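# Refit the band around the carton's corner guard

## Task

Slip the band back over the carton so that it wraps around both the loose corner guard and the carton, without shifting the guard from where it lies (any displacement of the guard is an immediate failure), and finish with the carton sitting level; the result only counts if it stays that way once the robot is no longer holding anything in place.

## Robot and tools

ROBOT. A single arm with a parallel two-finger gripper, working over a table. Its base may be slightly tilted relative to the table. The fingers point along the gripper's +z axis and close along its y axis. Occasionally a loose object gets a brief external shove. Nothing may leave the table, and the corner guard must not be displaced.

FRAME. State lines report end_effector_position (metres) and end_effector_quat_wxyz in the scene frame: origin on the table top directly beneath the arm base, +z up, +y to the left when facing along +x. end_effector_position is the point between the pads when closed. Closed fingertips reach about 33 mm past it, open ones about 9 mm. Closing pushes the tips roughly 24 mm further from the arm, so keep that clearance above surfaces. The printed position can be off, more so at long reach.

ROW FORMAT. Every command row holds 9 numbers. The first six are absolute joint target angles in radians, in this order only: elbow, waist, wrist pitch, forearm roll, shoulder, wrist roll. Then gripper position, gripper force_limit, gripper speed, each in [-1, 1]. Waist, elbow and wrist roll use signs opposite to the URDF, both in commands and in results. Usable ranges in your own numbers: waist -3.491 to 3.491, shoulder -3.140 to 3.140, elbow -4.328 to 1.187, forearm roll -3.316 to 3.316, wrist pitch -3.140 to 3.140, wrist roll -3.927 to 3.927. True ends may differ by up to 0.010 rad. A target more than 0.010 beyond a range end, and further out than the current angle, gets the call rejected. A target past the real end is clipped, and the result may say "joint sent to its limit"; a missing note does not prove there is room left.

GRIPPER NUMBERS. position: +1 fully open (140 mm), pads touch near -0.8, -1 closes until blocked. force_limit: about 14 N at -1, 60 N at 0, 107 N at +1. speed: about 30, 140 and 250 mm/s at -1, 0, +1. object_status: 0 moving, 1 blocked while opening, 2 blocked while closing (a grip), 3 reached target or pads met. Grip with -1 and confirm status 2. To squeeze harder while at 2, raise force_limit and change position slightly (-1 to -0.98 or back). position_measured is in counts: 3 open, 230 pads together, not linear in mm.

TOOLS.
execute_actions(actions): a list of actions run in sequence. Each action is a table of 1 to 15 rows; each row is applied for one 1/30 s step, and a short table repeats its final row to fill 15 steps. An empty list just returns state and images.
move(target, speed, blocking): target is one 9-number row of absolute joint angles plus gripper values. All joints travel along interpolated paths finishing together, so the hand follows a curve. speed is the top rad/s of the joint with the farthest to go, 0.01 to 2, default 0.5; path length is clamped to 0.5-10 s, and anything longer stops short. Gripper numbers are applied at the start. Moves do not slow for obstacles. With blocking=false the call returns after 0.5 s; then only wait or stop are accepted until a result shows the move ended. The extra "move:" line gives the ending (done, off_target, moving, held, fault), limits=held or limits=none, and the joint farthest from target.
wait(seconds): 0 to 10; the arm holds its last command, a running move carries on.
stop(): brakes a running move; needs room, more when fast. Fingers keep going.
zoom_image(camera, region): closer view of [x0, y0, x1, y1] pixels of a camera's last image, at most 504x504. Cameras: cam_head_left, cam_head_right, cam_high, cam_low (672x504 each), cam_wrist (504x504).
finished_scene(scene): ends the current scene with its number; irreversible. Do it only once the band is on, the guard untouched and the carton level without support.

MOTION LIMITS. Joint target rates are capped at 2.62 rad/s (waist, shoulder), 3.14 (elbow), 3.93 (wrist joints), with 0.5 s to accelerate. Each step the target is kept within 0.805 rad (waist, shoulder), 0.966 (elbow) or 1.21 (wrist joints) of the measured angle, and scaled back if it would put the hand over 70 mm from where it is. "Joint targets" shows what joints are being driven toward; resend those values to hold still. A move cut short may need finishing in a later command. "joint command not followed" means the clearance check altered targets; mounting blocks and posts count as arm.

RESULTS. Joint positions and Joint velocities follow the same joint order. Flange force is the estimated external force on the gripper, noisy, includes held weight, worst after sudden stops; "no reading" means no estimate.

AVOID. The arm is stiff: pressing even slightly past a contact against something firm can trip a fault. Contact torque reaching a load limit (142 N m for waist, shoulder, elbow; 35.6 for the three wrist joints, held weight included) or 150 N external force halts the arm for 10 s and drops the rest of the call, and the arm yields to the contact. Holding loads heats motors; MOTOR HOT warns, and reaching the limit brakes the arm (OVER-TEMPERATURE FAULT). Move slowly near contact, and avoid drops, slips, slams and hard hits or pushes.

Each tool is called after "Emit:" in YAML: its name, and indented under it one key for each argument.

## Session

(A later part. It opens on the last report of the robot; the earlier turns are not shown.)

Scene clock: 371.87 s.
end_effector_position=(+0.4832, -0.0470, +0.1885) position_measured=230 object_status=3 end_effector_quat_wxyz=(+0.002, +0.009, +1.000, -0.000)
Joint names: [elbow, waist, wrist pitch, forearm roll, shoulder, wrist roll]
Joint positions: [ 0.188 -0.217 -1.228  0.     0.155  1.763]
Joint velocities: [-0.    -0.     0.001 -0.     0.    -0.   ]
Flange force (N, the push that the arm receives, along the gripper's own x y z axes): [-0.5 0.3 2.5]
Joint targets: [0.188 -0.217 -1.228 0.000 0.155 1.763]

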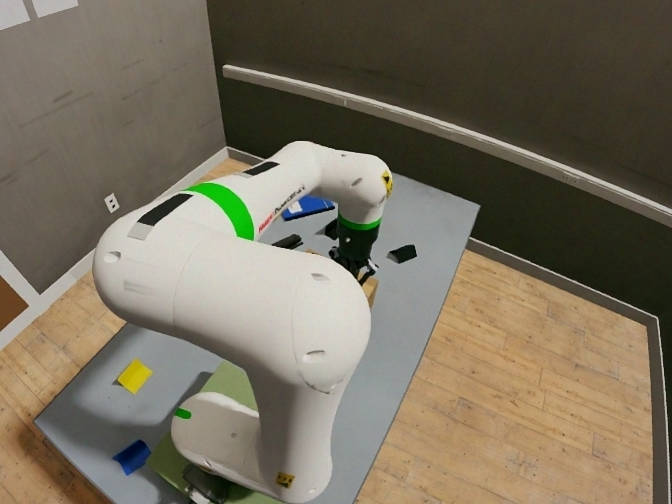

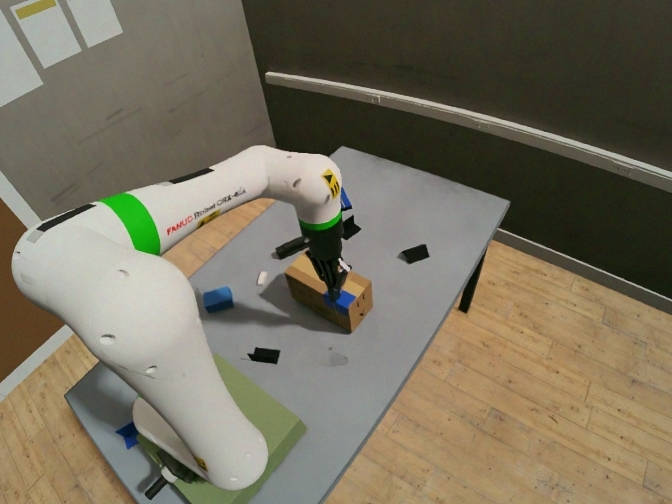

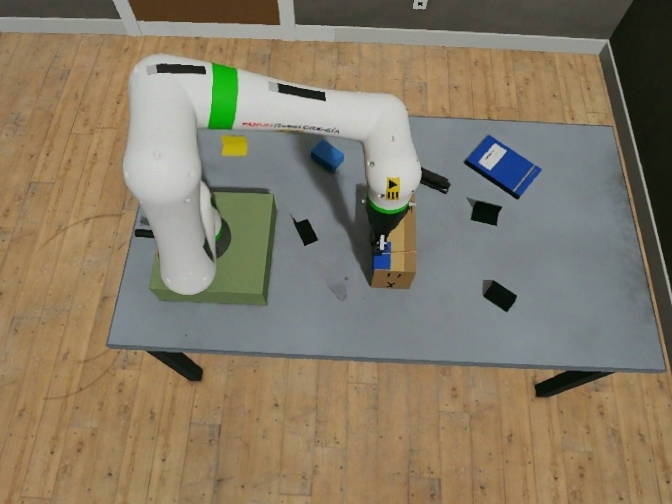

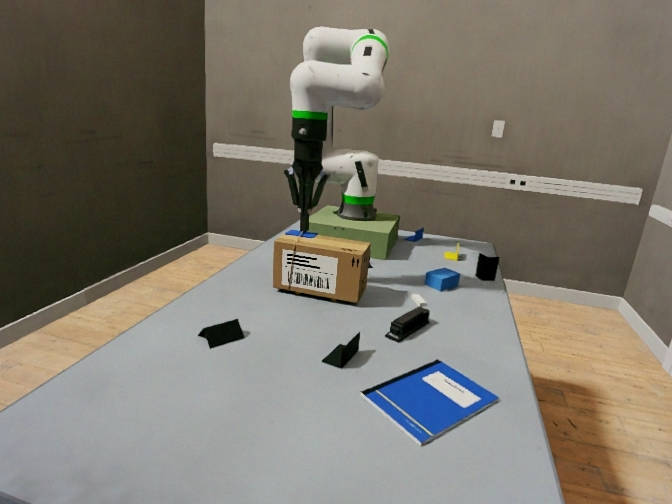

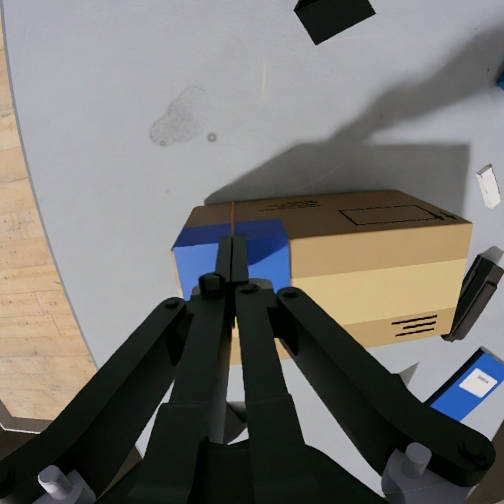

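Emit:
execute_actions:
  actions:
    - [[0.18781,-0.21729,-1.22810,0,0.15489,1.76309,-0.62,-0.7,-1]]
    - [[0.18781,-0.21729,-1.22810,0,0.15489,1.76309,-0.62,-0.7,-1]]

Scene clock: 375.97 s.
end_effector_position=(+0.4832, -0.0470, +0.1885) position_measured=208 object_status=3 end_effector_quat_wxyz=(+0.002, +0.009, +1.000, -0.000)
Joint names: [elbow, waist, wrist pitch, forearm roll, shoulder, wrist roll]
Joint positions: [ 0.188 -0.217 -1.228  0.     0.155  1.763]
Joint velocities: [ 0.001 -0.002  0.     0.     0.     0.   ]
Flange force (N, the push that the arm receives, along the gripper's own x y z axes): [4.6 -0.3 1.0]
Flange force at the end of the 1st action (N, along the gripper's axes at the end of the call): [3.8 0.6 0.7]
Joint targets: [0.188 -0.217 -1.228 0.000 0.155 1.763]

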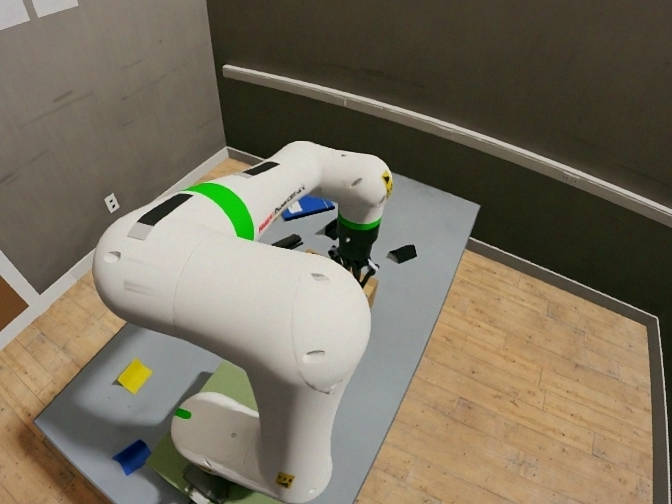

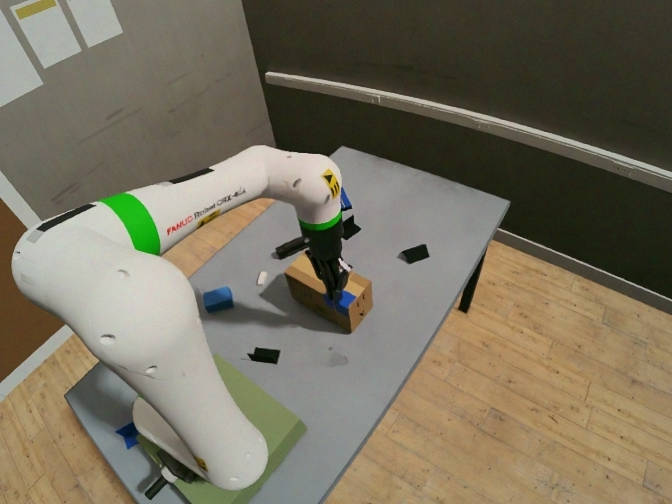

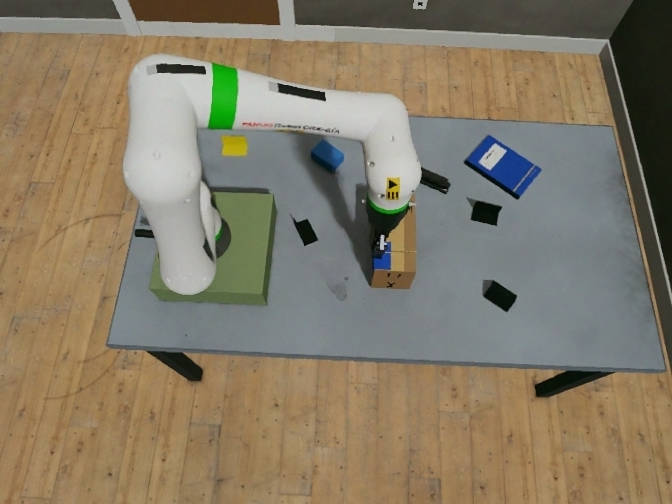

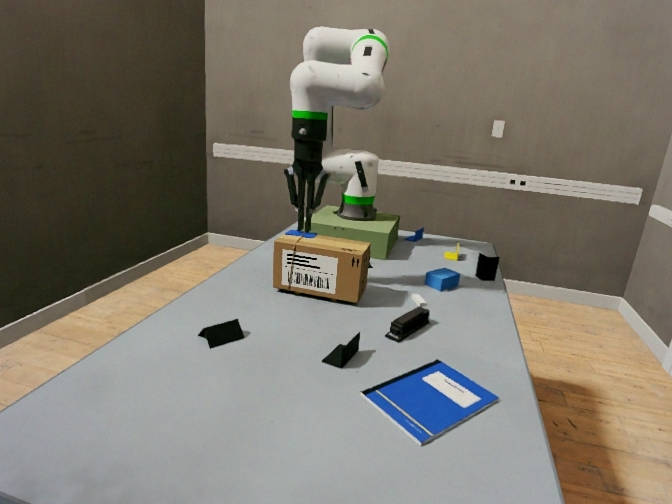

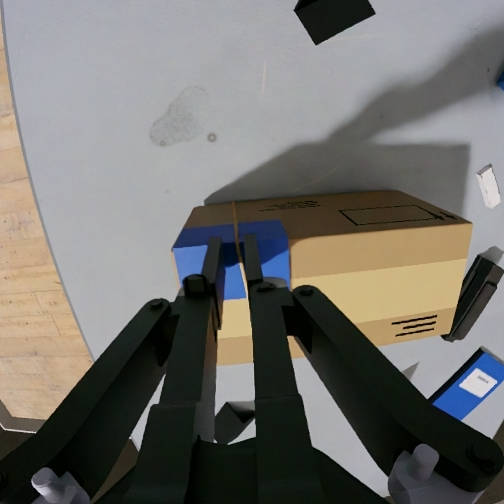

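Emit:
zoom_image:
  camera: "cam_wrist"
  region: [160, 180, 320, 380]

Emit:
zoom_image:
  camera: "cam_low"
  region: [265, 200, 385, 310]

Region (160, 180, 320, 380) of cam_wrist's 504x504 image, scaled by 2.520, with more detail than that image has; it fills the left 403 columns of this view, and the rest is white.

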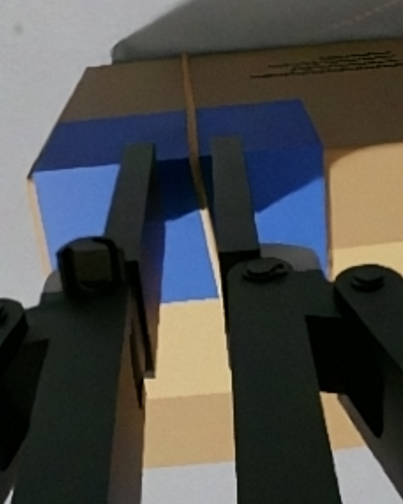

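Region (265, 200, 385, 310) of cam_low's 672x504 image, scaled by 4.200, with more detail than that image has; it fills the top 462 rows of this view, and the rest is white.

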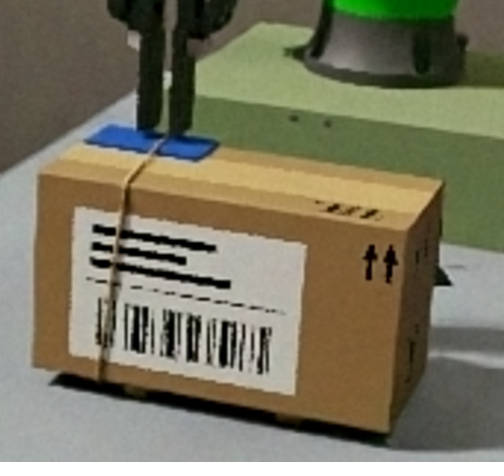

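Emit:
move:
  target: [-0.11432,-0.21927,-1.30679,0,0.37832,1.59507,-0.62,-0.7,-1]
  speed: 0.4

Scene clock: 404.87 s.
end_effector_position=(+0.5800, -0.0289, +0.1972) position_measured=208 object_status=3 end_effector_quat_wxyz=(+0.002, -0.076, +0.997, -0.000)
Joint names: [elbow, waist, wrist pitch, forearm roll, shoulder, wrist roll]
Joint positions: [-0.114 -0.219 -1.307  0.     0.378  1.595]
Joint velocities: [-0.     0.    -0.002  0.     0.    -0.   ]
Flange force (N, the push that the arm receives, along the gripper's own x y z axes): [2.5 1.1 -1.7]
Joint targets: [-0.114 -0.219 -1.307 0.000 0.378 1.595]
move: done; limits=none; farthest joint: the waist, 0.000 radians from its target (0.002 radians at the start)

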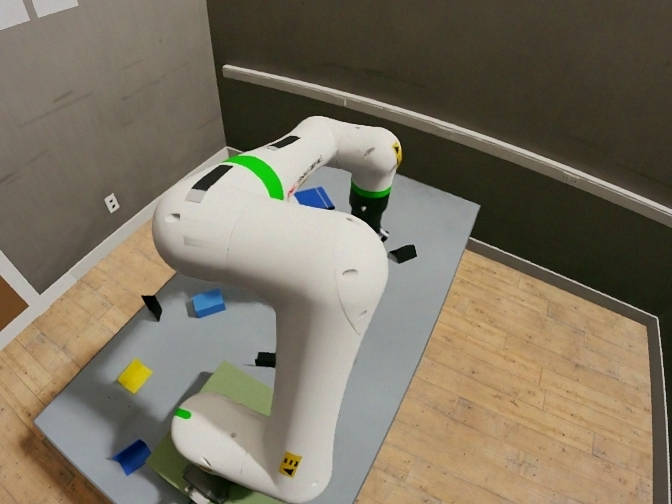

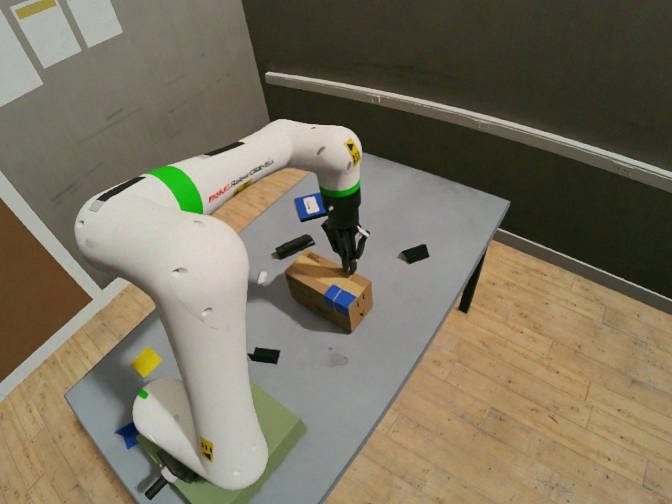

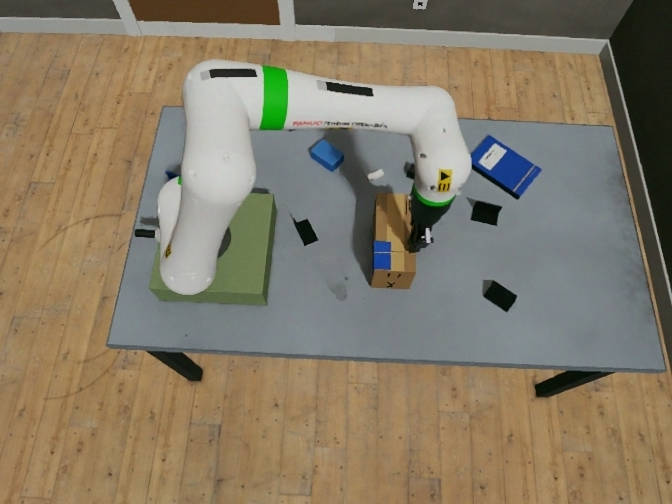

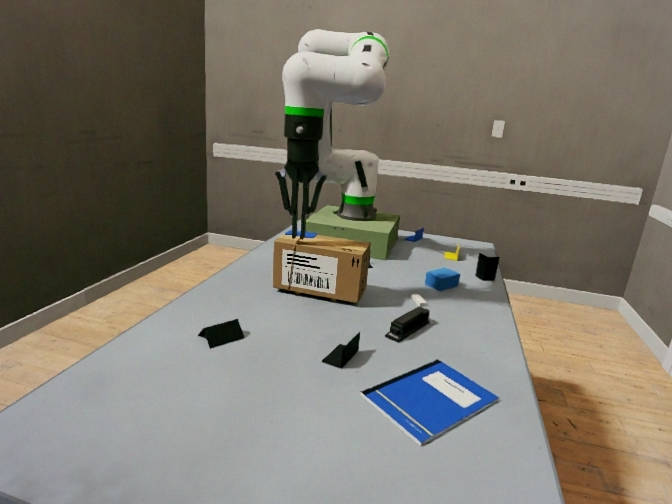

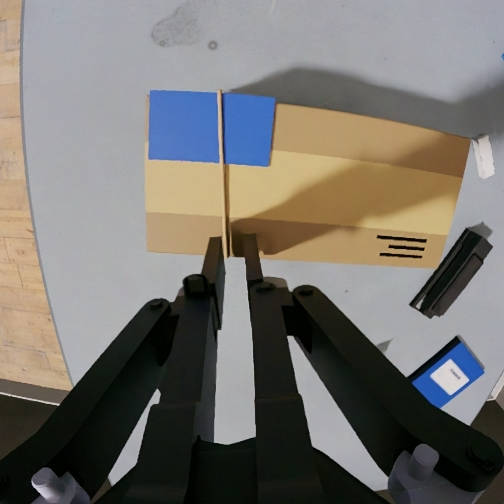

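Emit:
zoom_image:
  camera: "cam_wrist"
  region: [130, 70, 330, 290]

Region (130, 70, 330, 290) of cam_wrist's 504x504 image, scaled by 2.291, with more detail than that image has; it fills the left 458 columns of this view, and the rest is white.

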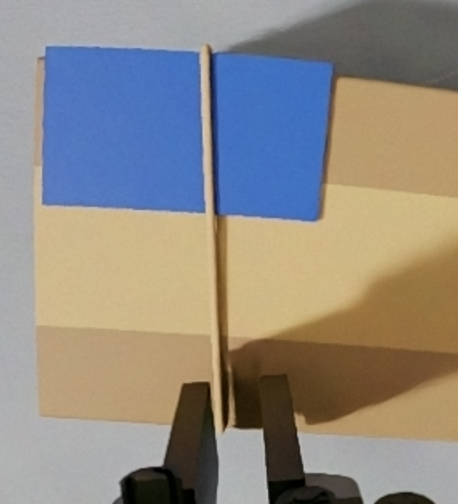

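Emit:
move:
  target: [-0.10828,-0.21057,-1.28544,0,0.39364,1.63637,-0.62,-0.7,-1]
  speed: 0.1

Emit:
zoom_image:
  camera: "cam_wrist"
  region: [170, 180, 300, 300]

Scene clock: 458.77 s.
end_effector_position=(+0.5831, -0.0334, +0.1860) position_measured=208 object_status=3 end_effector_quat_wxyz=(+0.002, -0.051, +0.999, -0.000)
Joint names: [elbow, waist, wrist pitch, forearm roll, shoulder, wrist roll]
Joint positions: [-0.108 -0.211 -1.285  0.     0.394  1.636]
Joint velocities: [-0.    -0.001  0.001  0.     0.     0.   ]
Flange force (N, the push that the arm receives, along the gripper's own x y z axes): [3.3 0.3 -0.8]
Joint targets: [-0.108 -0.211 -1.285 0.000 0.394 1.636]
move: done; limits=none; farthest joint: the waist, 0.000 radians from its target (0.009 radians at the start)

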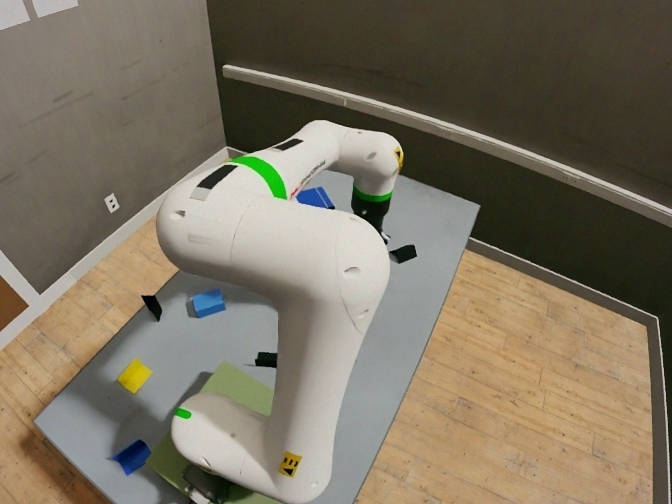

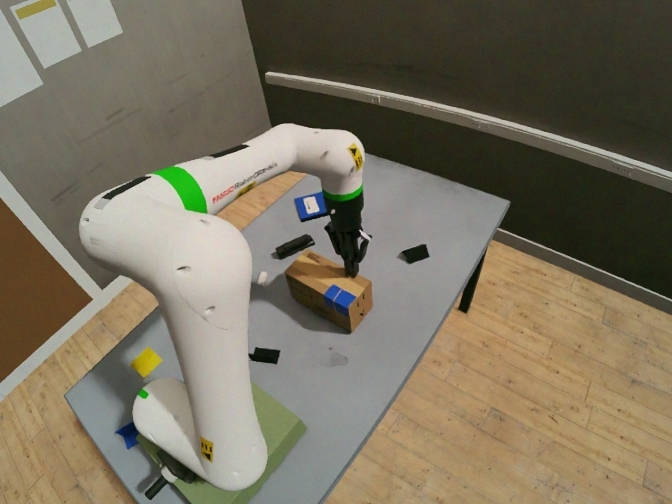

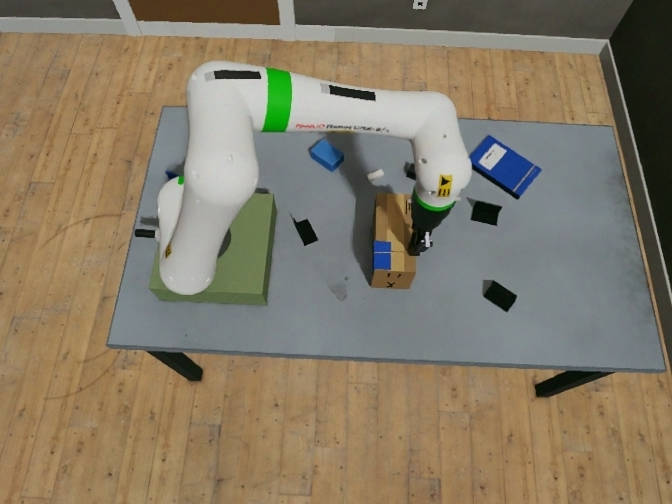

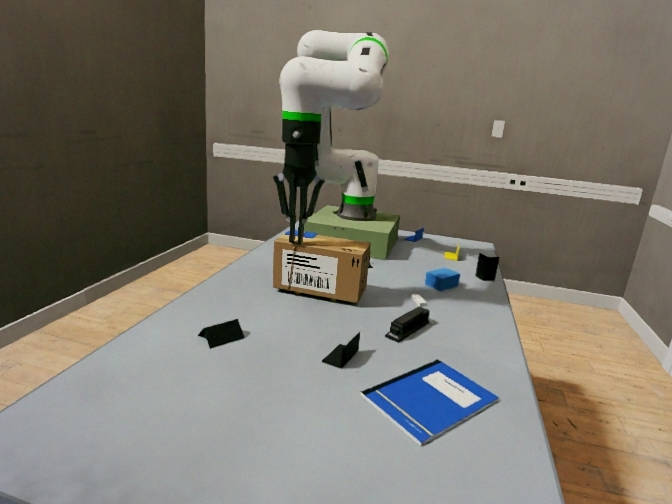

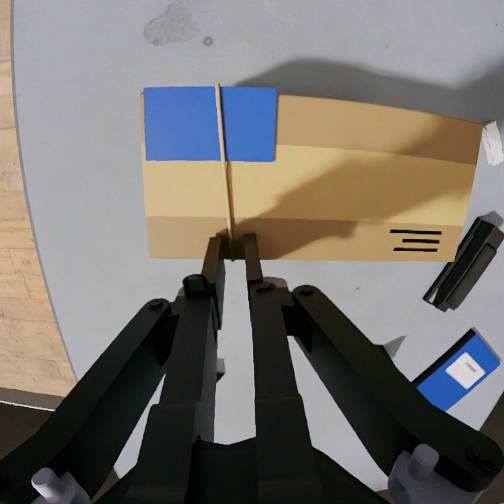

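Region (170, 180, 300, 300) of cam_wrist's 504x504 image, scaled by 3.877, with more detail than that image has; it fills the top 465 rows of this view, and the rest is white.

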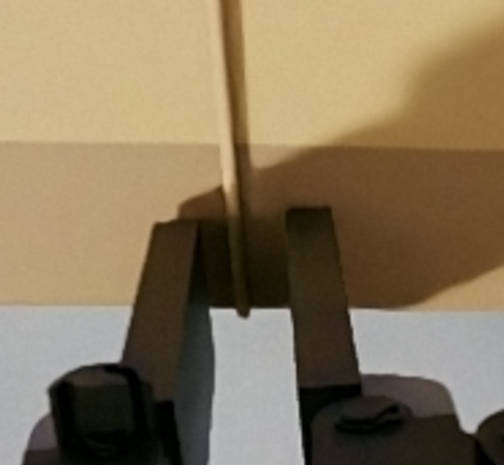

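Emit:
move:
  target: [-0.10273,-0.20887,-1.27725,0,0.39628,1.63467,-0.62,-0.7,-1]
  speed: 0.03

Emit:
zoom_image:
  camera: "cam_wrist"
  region: [170, 180, 300, 300]

Scene clock: 481.53 s.
end_effector_position=(+0.5831, -0.0344, +0.1822) position_measured=208 object_status=3 end_effector_quat_wxyz=(+0.002, -0.051, +0.999, -0.000)
Joint names: [elbow, waist, wrist pitch, forearm roll, shoulder, wrist roll]
Joint positions: [-0.103 -0.209 -1.277  0.     0.396  1.635]
Joint velocities: [ 0.    -0.    -0.001 -0.    -0.     0.   ]
Flange force (N, the push that the arm receives, along the gripper's own x y z axes): [0.5 1.1 -0.1]
Joint targets: [-0.103 -0.209 -1.277 0.000 0.396 1.635]
move: done; limits=none; farthest joint: the waist, 0.000 radians from its target (0.002 radians at the start)

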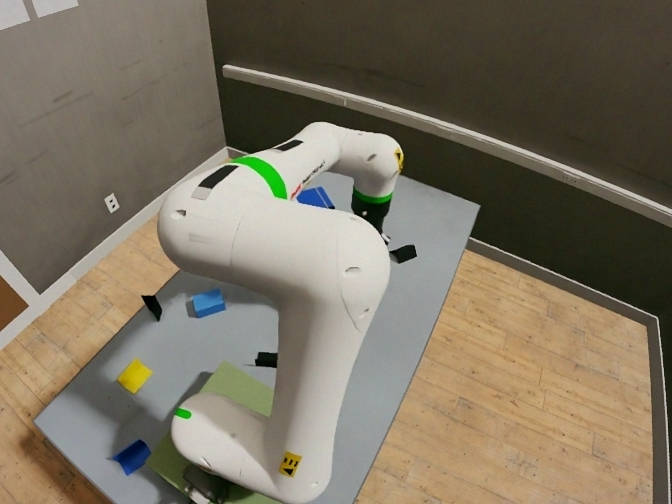

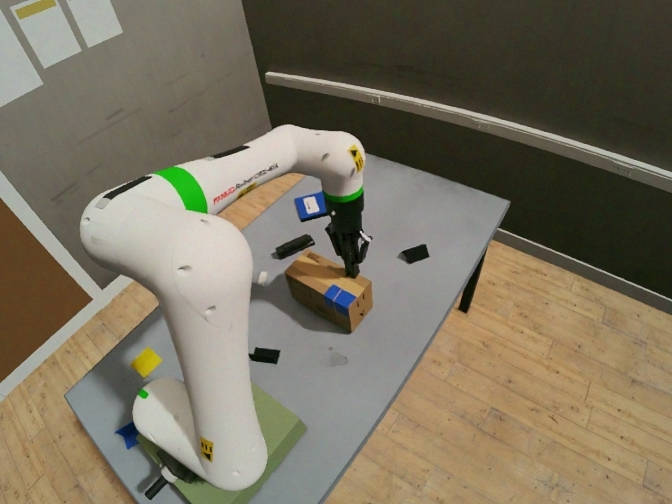

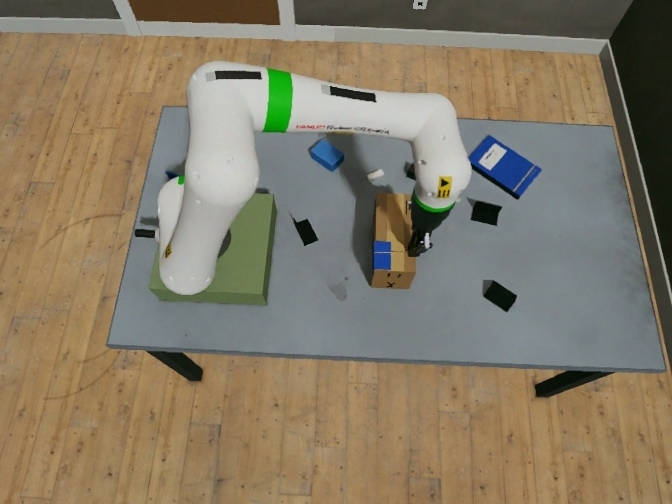

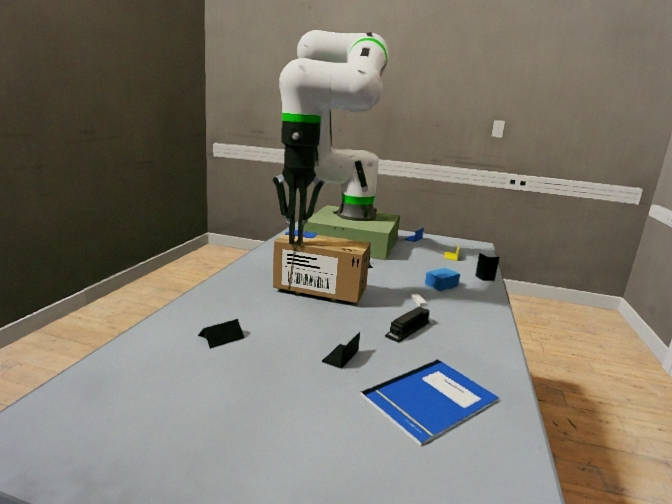

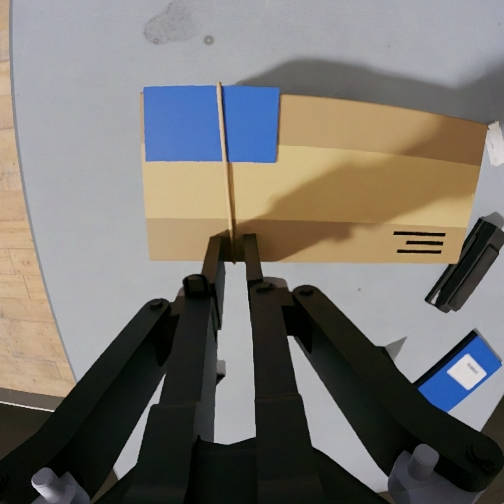

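Region (170, 180, 300, 300) of cam_wrist's 504x504 image, scaled by 3.877, with more detail than that image has; it fills the top 465 rows of this view, and the rest is white.

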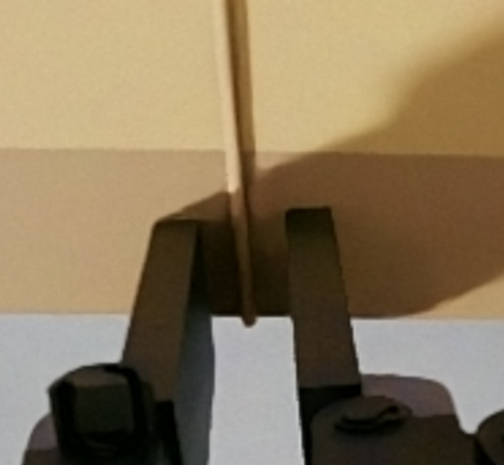

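Emit:
execute_actions:
  actions:
    - [[-0.10244,-0.20887,-1.27682,0,0.39642,1.63467,-0.62,-0.7,-1],[-0.10215,-0.20887,-1.27639,0,0.39656,1.63467,-0.62,-0.7,-1],[-0.10186,-0.20887,-1.27596,0,0.39670,1.63467,-1,-0.7,-1]]
    - [[-0.10186,-0.20887,-1.27596,0,0.39670,1.63467,-1,-0.7,-1]]

Emit:
zoom_image:
  camera: "cam_wrist"
  region: [170, 180, 300, 300]

Scene clock: 492.60 s.
end_effector_position=(+0.5831, -0.0344, +0.1816) position_measured=230 object_status=3 end_effector_quat_wxyz=(+0.002, -0.051, +0.999, -0.000)
Joint names: [elbow, waist, wrist pitch, forearm roll, shoulder, wrist roll]
Joint positions: [-0.102 -0.209 -1.276  0.     0.397  1.635]
Joint velocities: [-0.    -0.002 -0.001 -0.     0.    -0.   ]
Flange force (N, the push that the arm receives, along the gripper's own x y z axes): [4.3 -3.3 -5.2]
Flange force at the end of the 1st action (N, along the gripper's axes at the end of the call): [1.4 -1.8 -3.7]
Joint targets: [-0.102 -0.209 -1.276 0.000 0.397 1.635]

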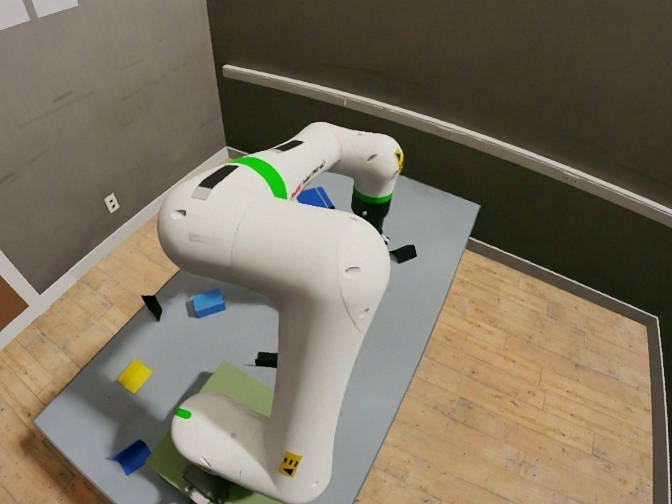

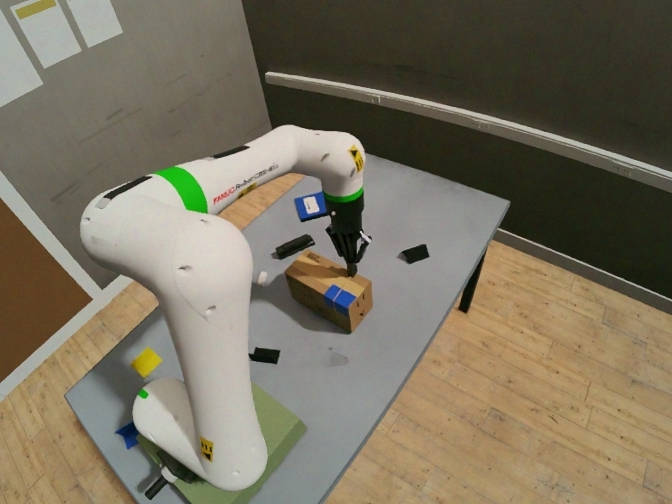

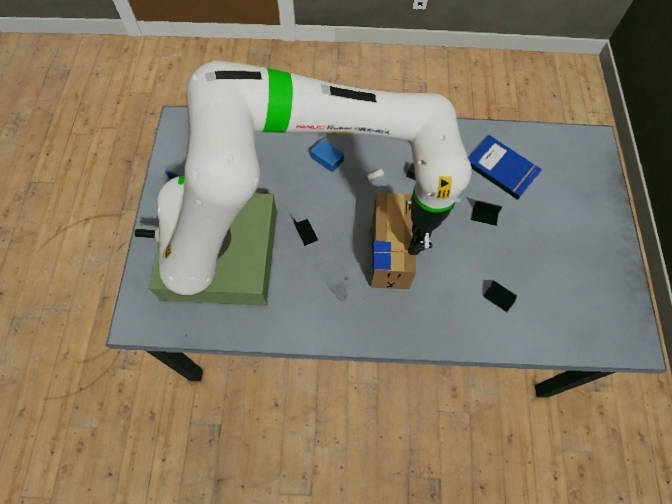

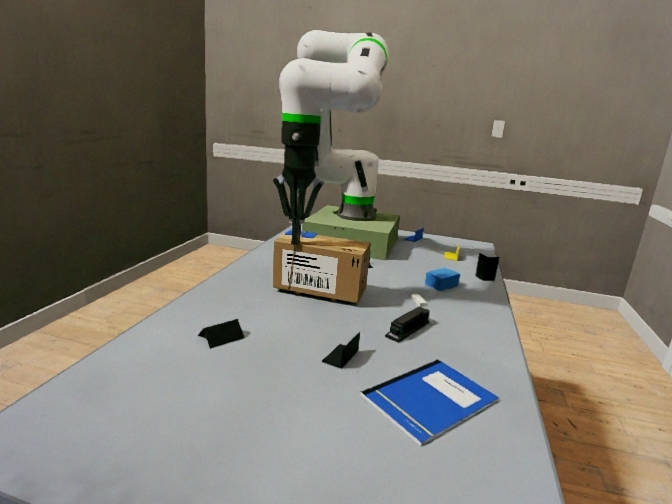

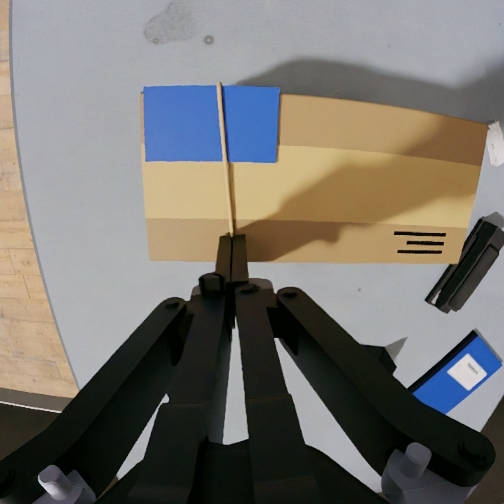

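Region (170, 180, 300, 300) of cam_wrist's 504x504 image, scaled by 3.877, with more detail than that image has; it fills the top 465 rows of this view, and the rest is white.

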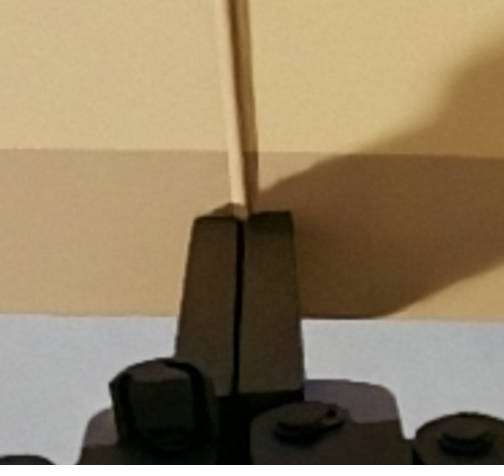

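Emit:
move:
  target: [-0.12350,-0.20801,-1.29596,0,0.39834,1.63381,-1,-0.7,-1]
  speed: 0.05

Emit:
move:
  target: [-0.12650,-0.18629,-1.29679,0,0.40050,1.73209,-1,-0.7,-1]
  speed: 0.15

Emit:
zoom_image:
  camera: "cam_low"
  region: [265, 200, 385, 310]

Emit:
zoom_image:
  camera: "cam_wrist"
  region: [130, 70, 330, 290]

Scene clock: 531.23 s.
end_effector_position=(+0.5860, -0.0344, +0.1896) position_measured=230 object_status=3 end_effector_quat_wxyz=(+0.002, -0.051, +0.999, -0.000)
Joint names: [elbow, waist, wrist pitch, forearm roll, shoulder, wrist roll]
Joint positions: [-0.123 -0.208 -1.296 -0.     0.398  1.634]
Joint velocities: [ 0.    -0.001 -0.    -0.    -0.     0.   ]
Flange force (N, the push that the arm receives, along the gripper's own x y z axes): [4.6 -0.4 2.8]
Joint targets: [-0.123 -0.208 -1.296 0.000 0.398 1.634]
move: done; limits=none; farthest joint: the waist, 0.000 radians from its target (0.001 radians at the start)

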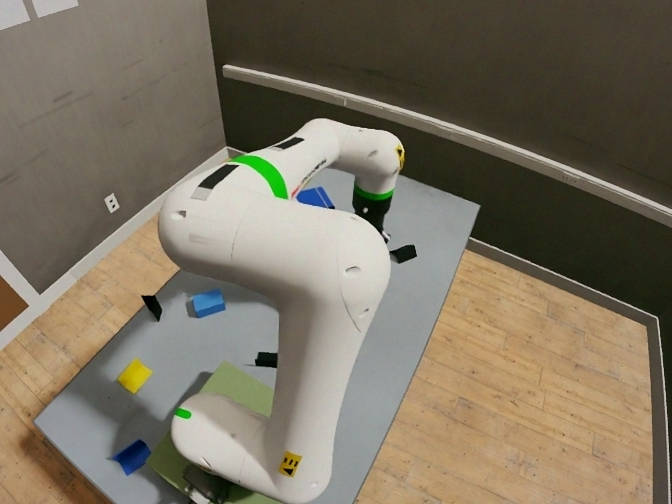

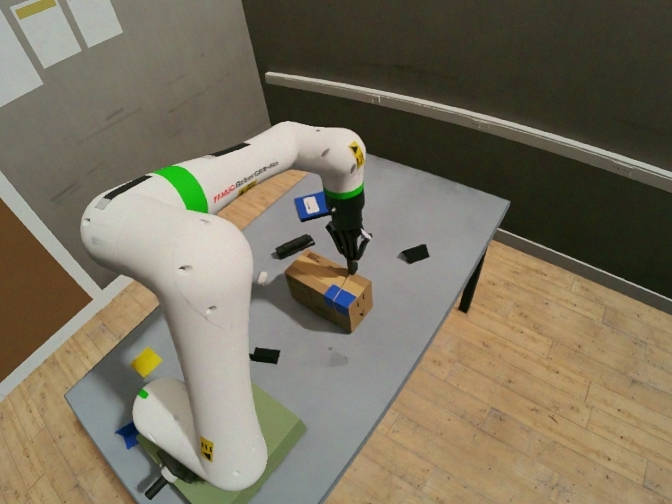

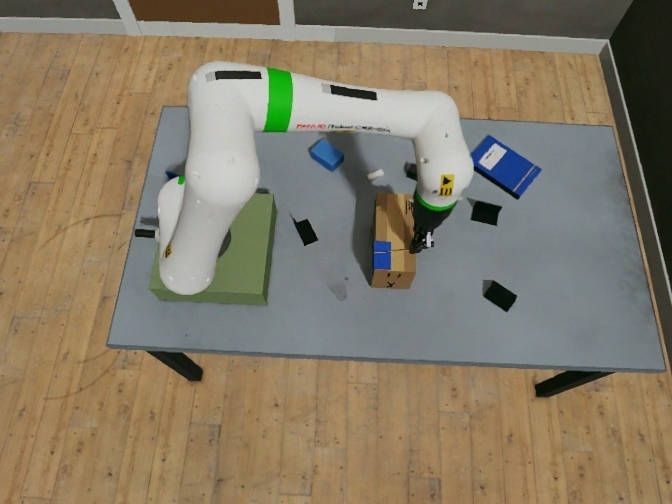

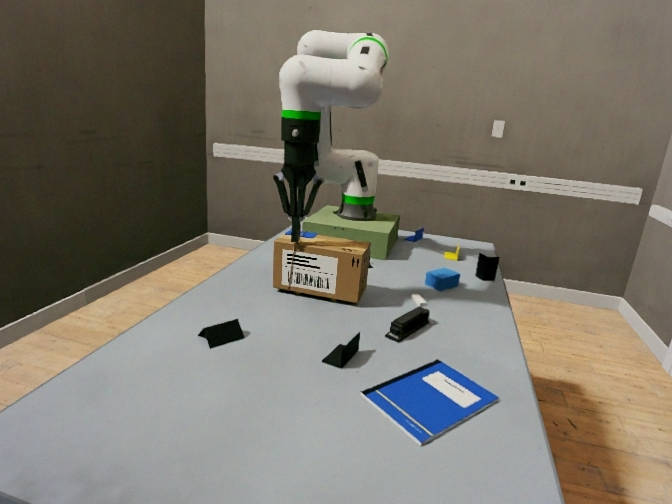

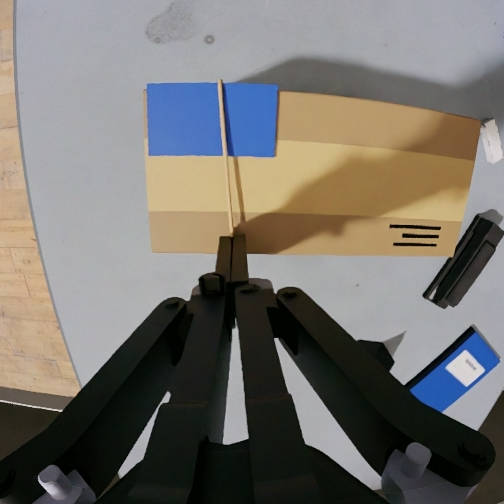

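Scene clock: 532.20 s.
end_effector_position=(+0.5860, -0.0470, +0.1896) position_measured=230 object_status=3 end_effector_quat_wxyz=(+0.002, +0.009, +1.000, -0.000)
Joint names: [elbow, waist, wrist pitch, forearm roll, shoulder, wrist roll]
Joint positions: [-0.126 -0.186 -1.297 -0.     0.4    1.732]
Joint velocities: [-0.     0.001  0.001  0.     0.001  0.   ]
Flange force (N, the push that the arm receives, along the gripper's own x y z axes): [3.1 0.7 2.1]
Joint targets: [-0.126 -0.186 -1.297 0.000 0.401 1.732]
move: done; limits=none; farthest joint: the waist, 0.000 radians from its target (0.022 radians at the start)

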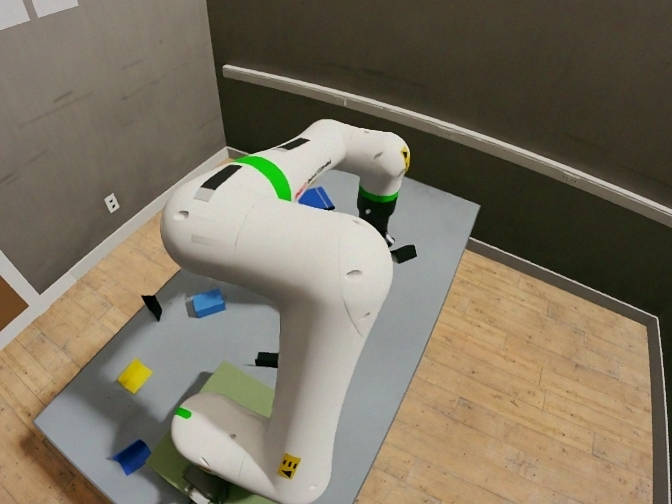

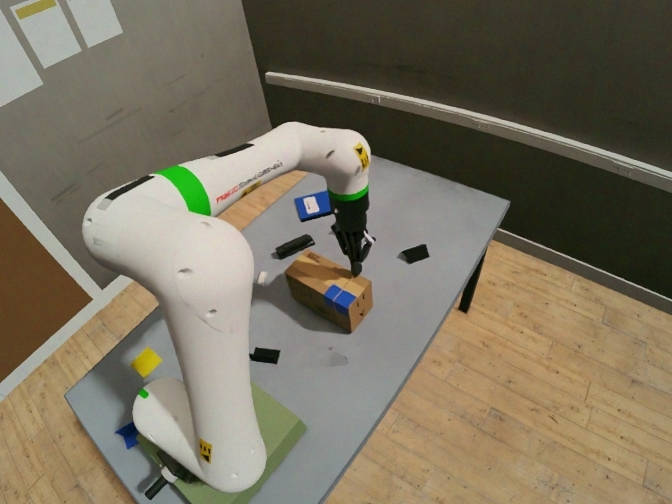

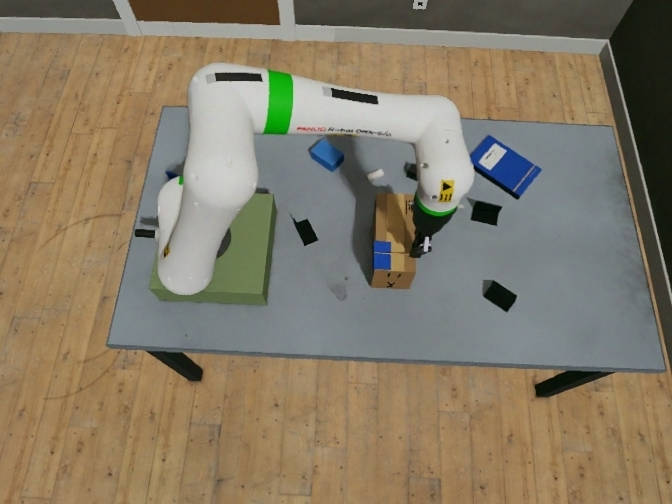

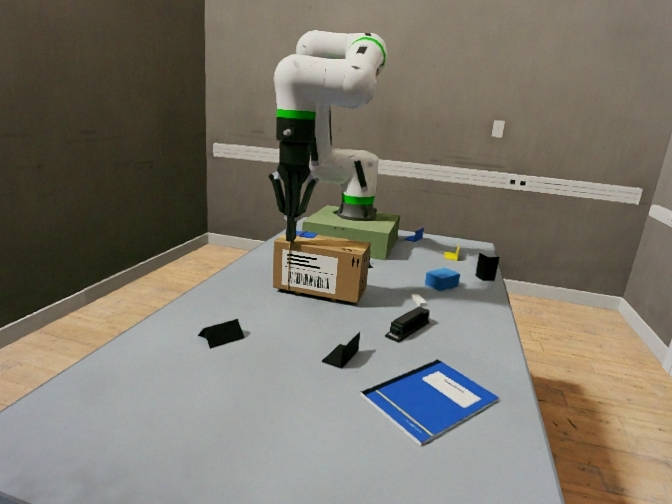

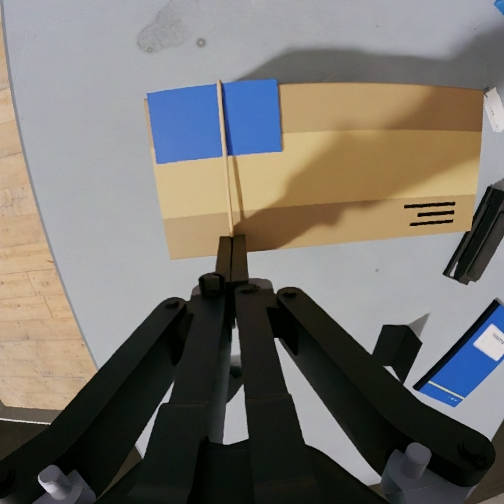

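Region (265, 200, 385, 310) of cam_low's 672x504 image, scaled by 4.200, with more detail than that image has; it fills the top 462 rows of this view, and the rest is white.

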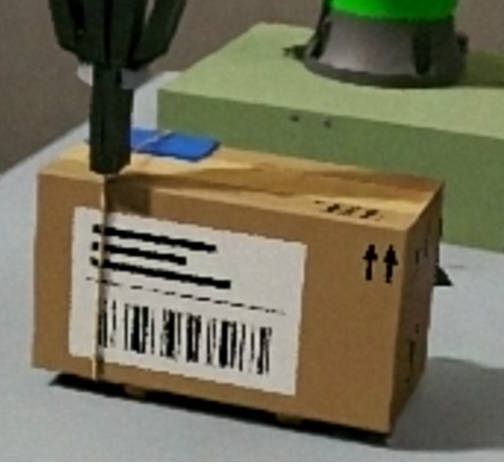

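Region (130, 70, 330, 290) of cam_wrist's 504x504 image, scaled by 2.291, with more detail than that image has; it fills the left 458 columns of this view, and the rest is white.

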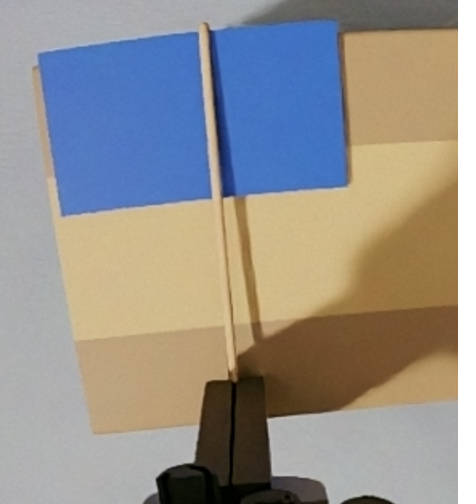

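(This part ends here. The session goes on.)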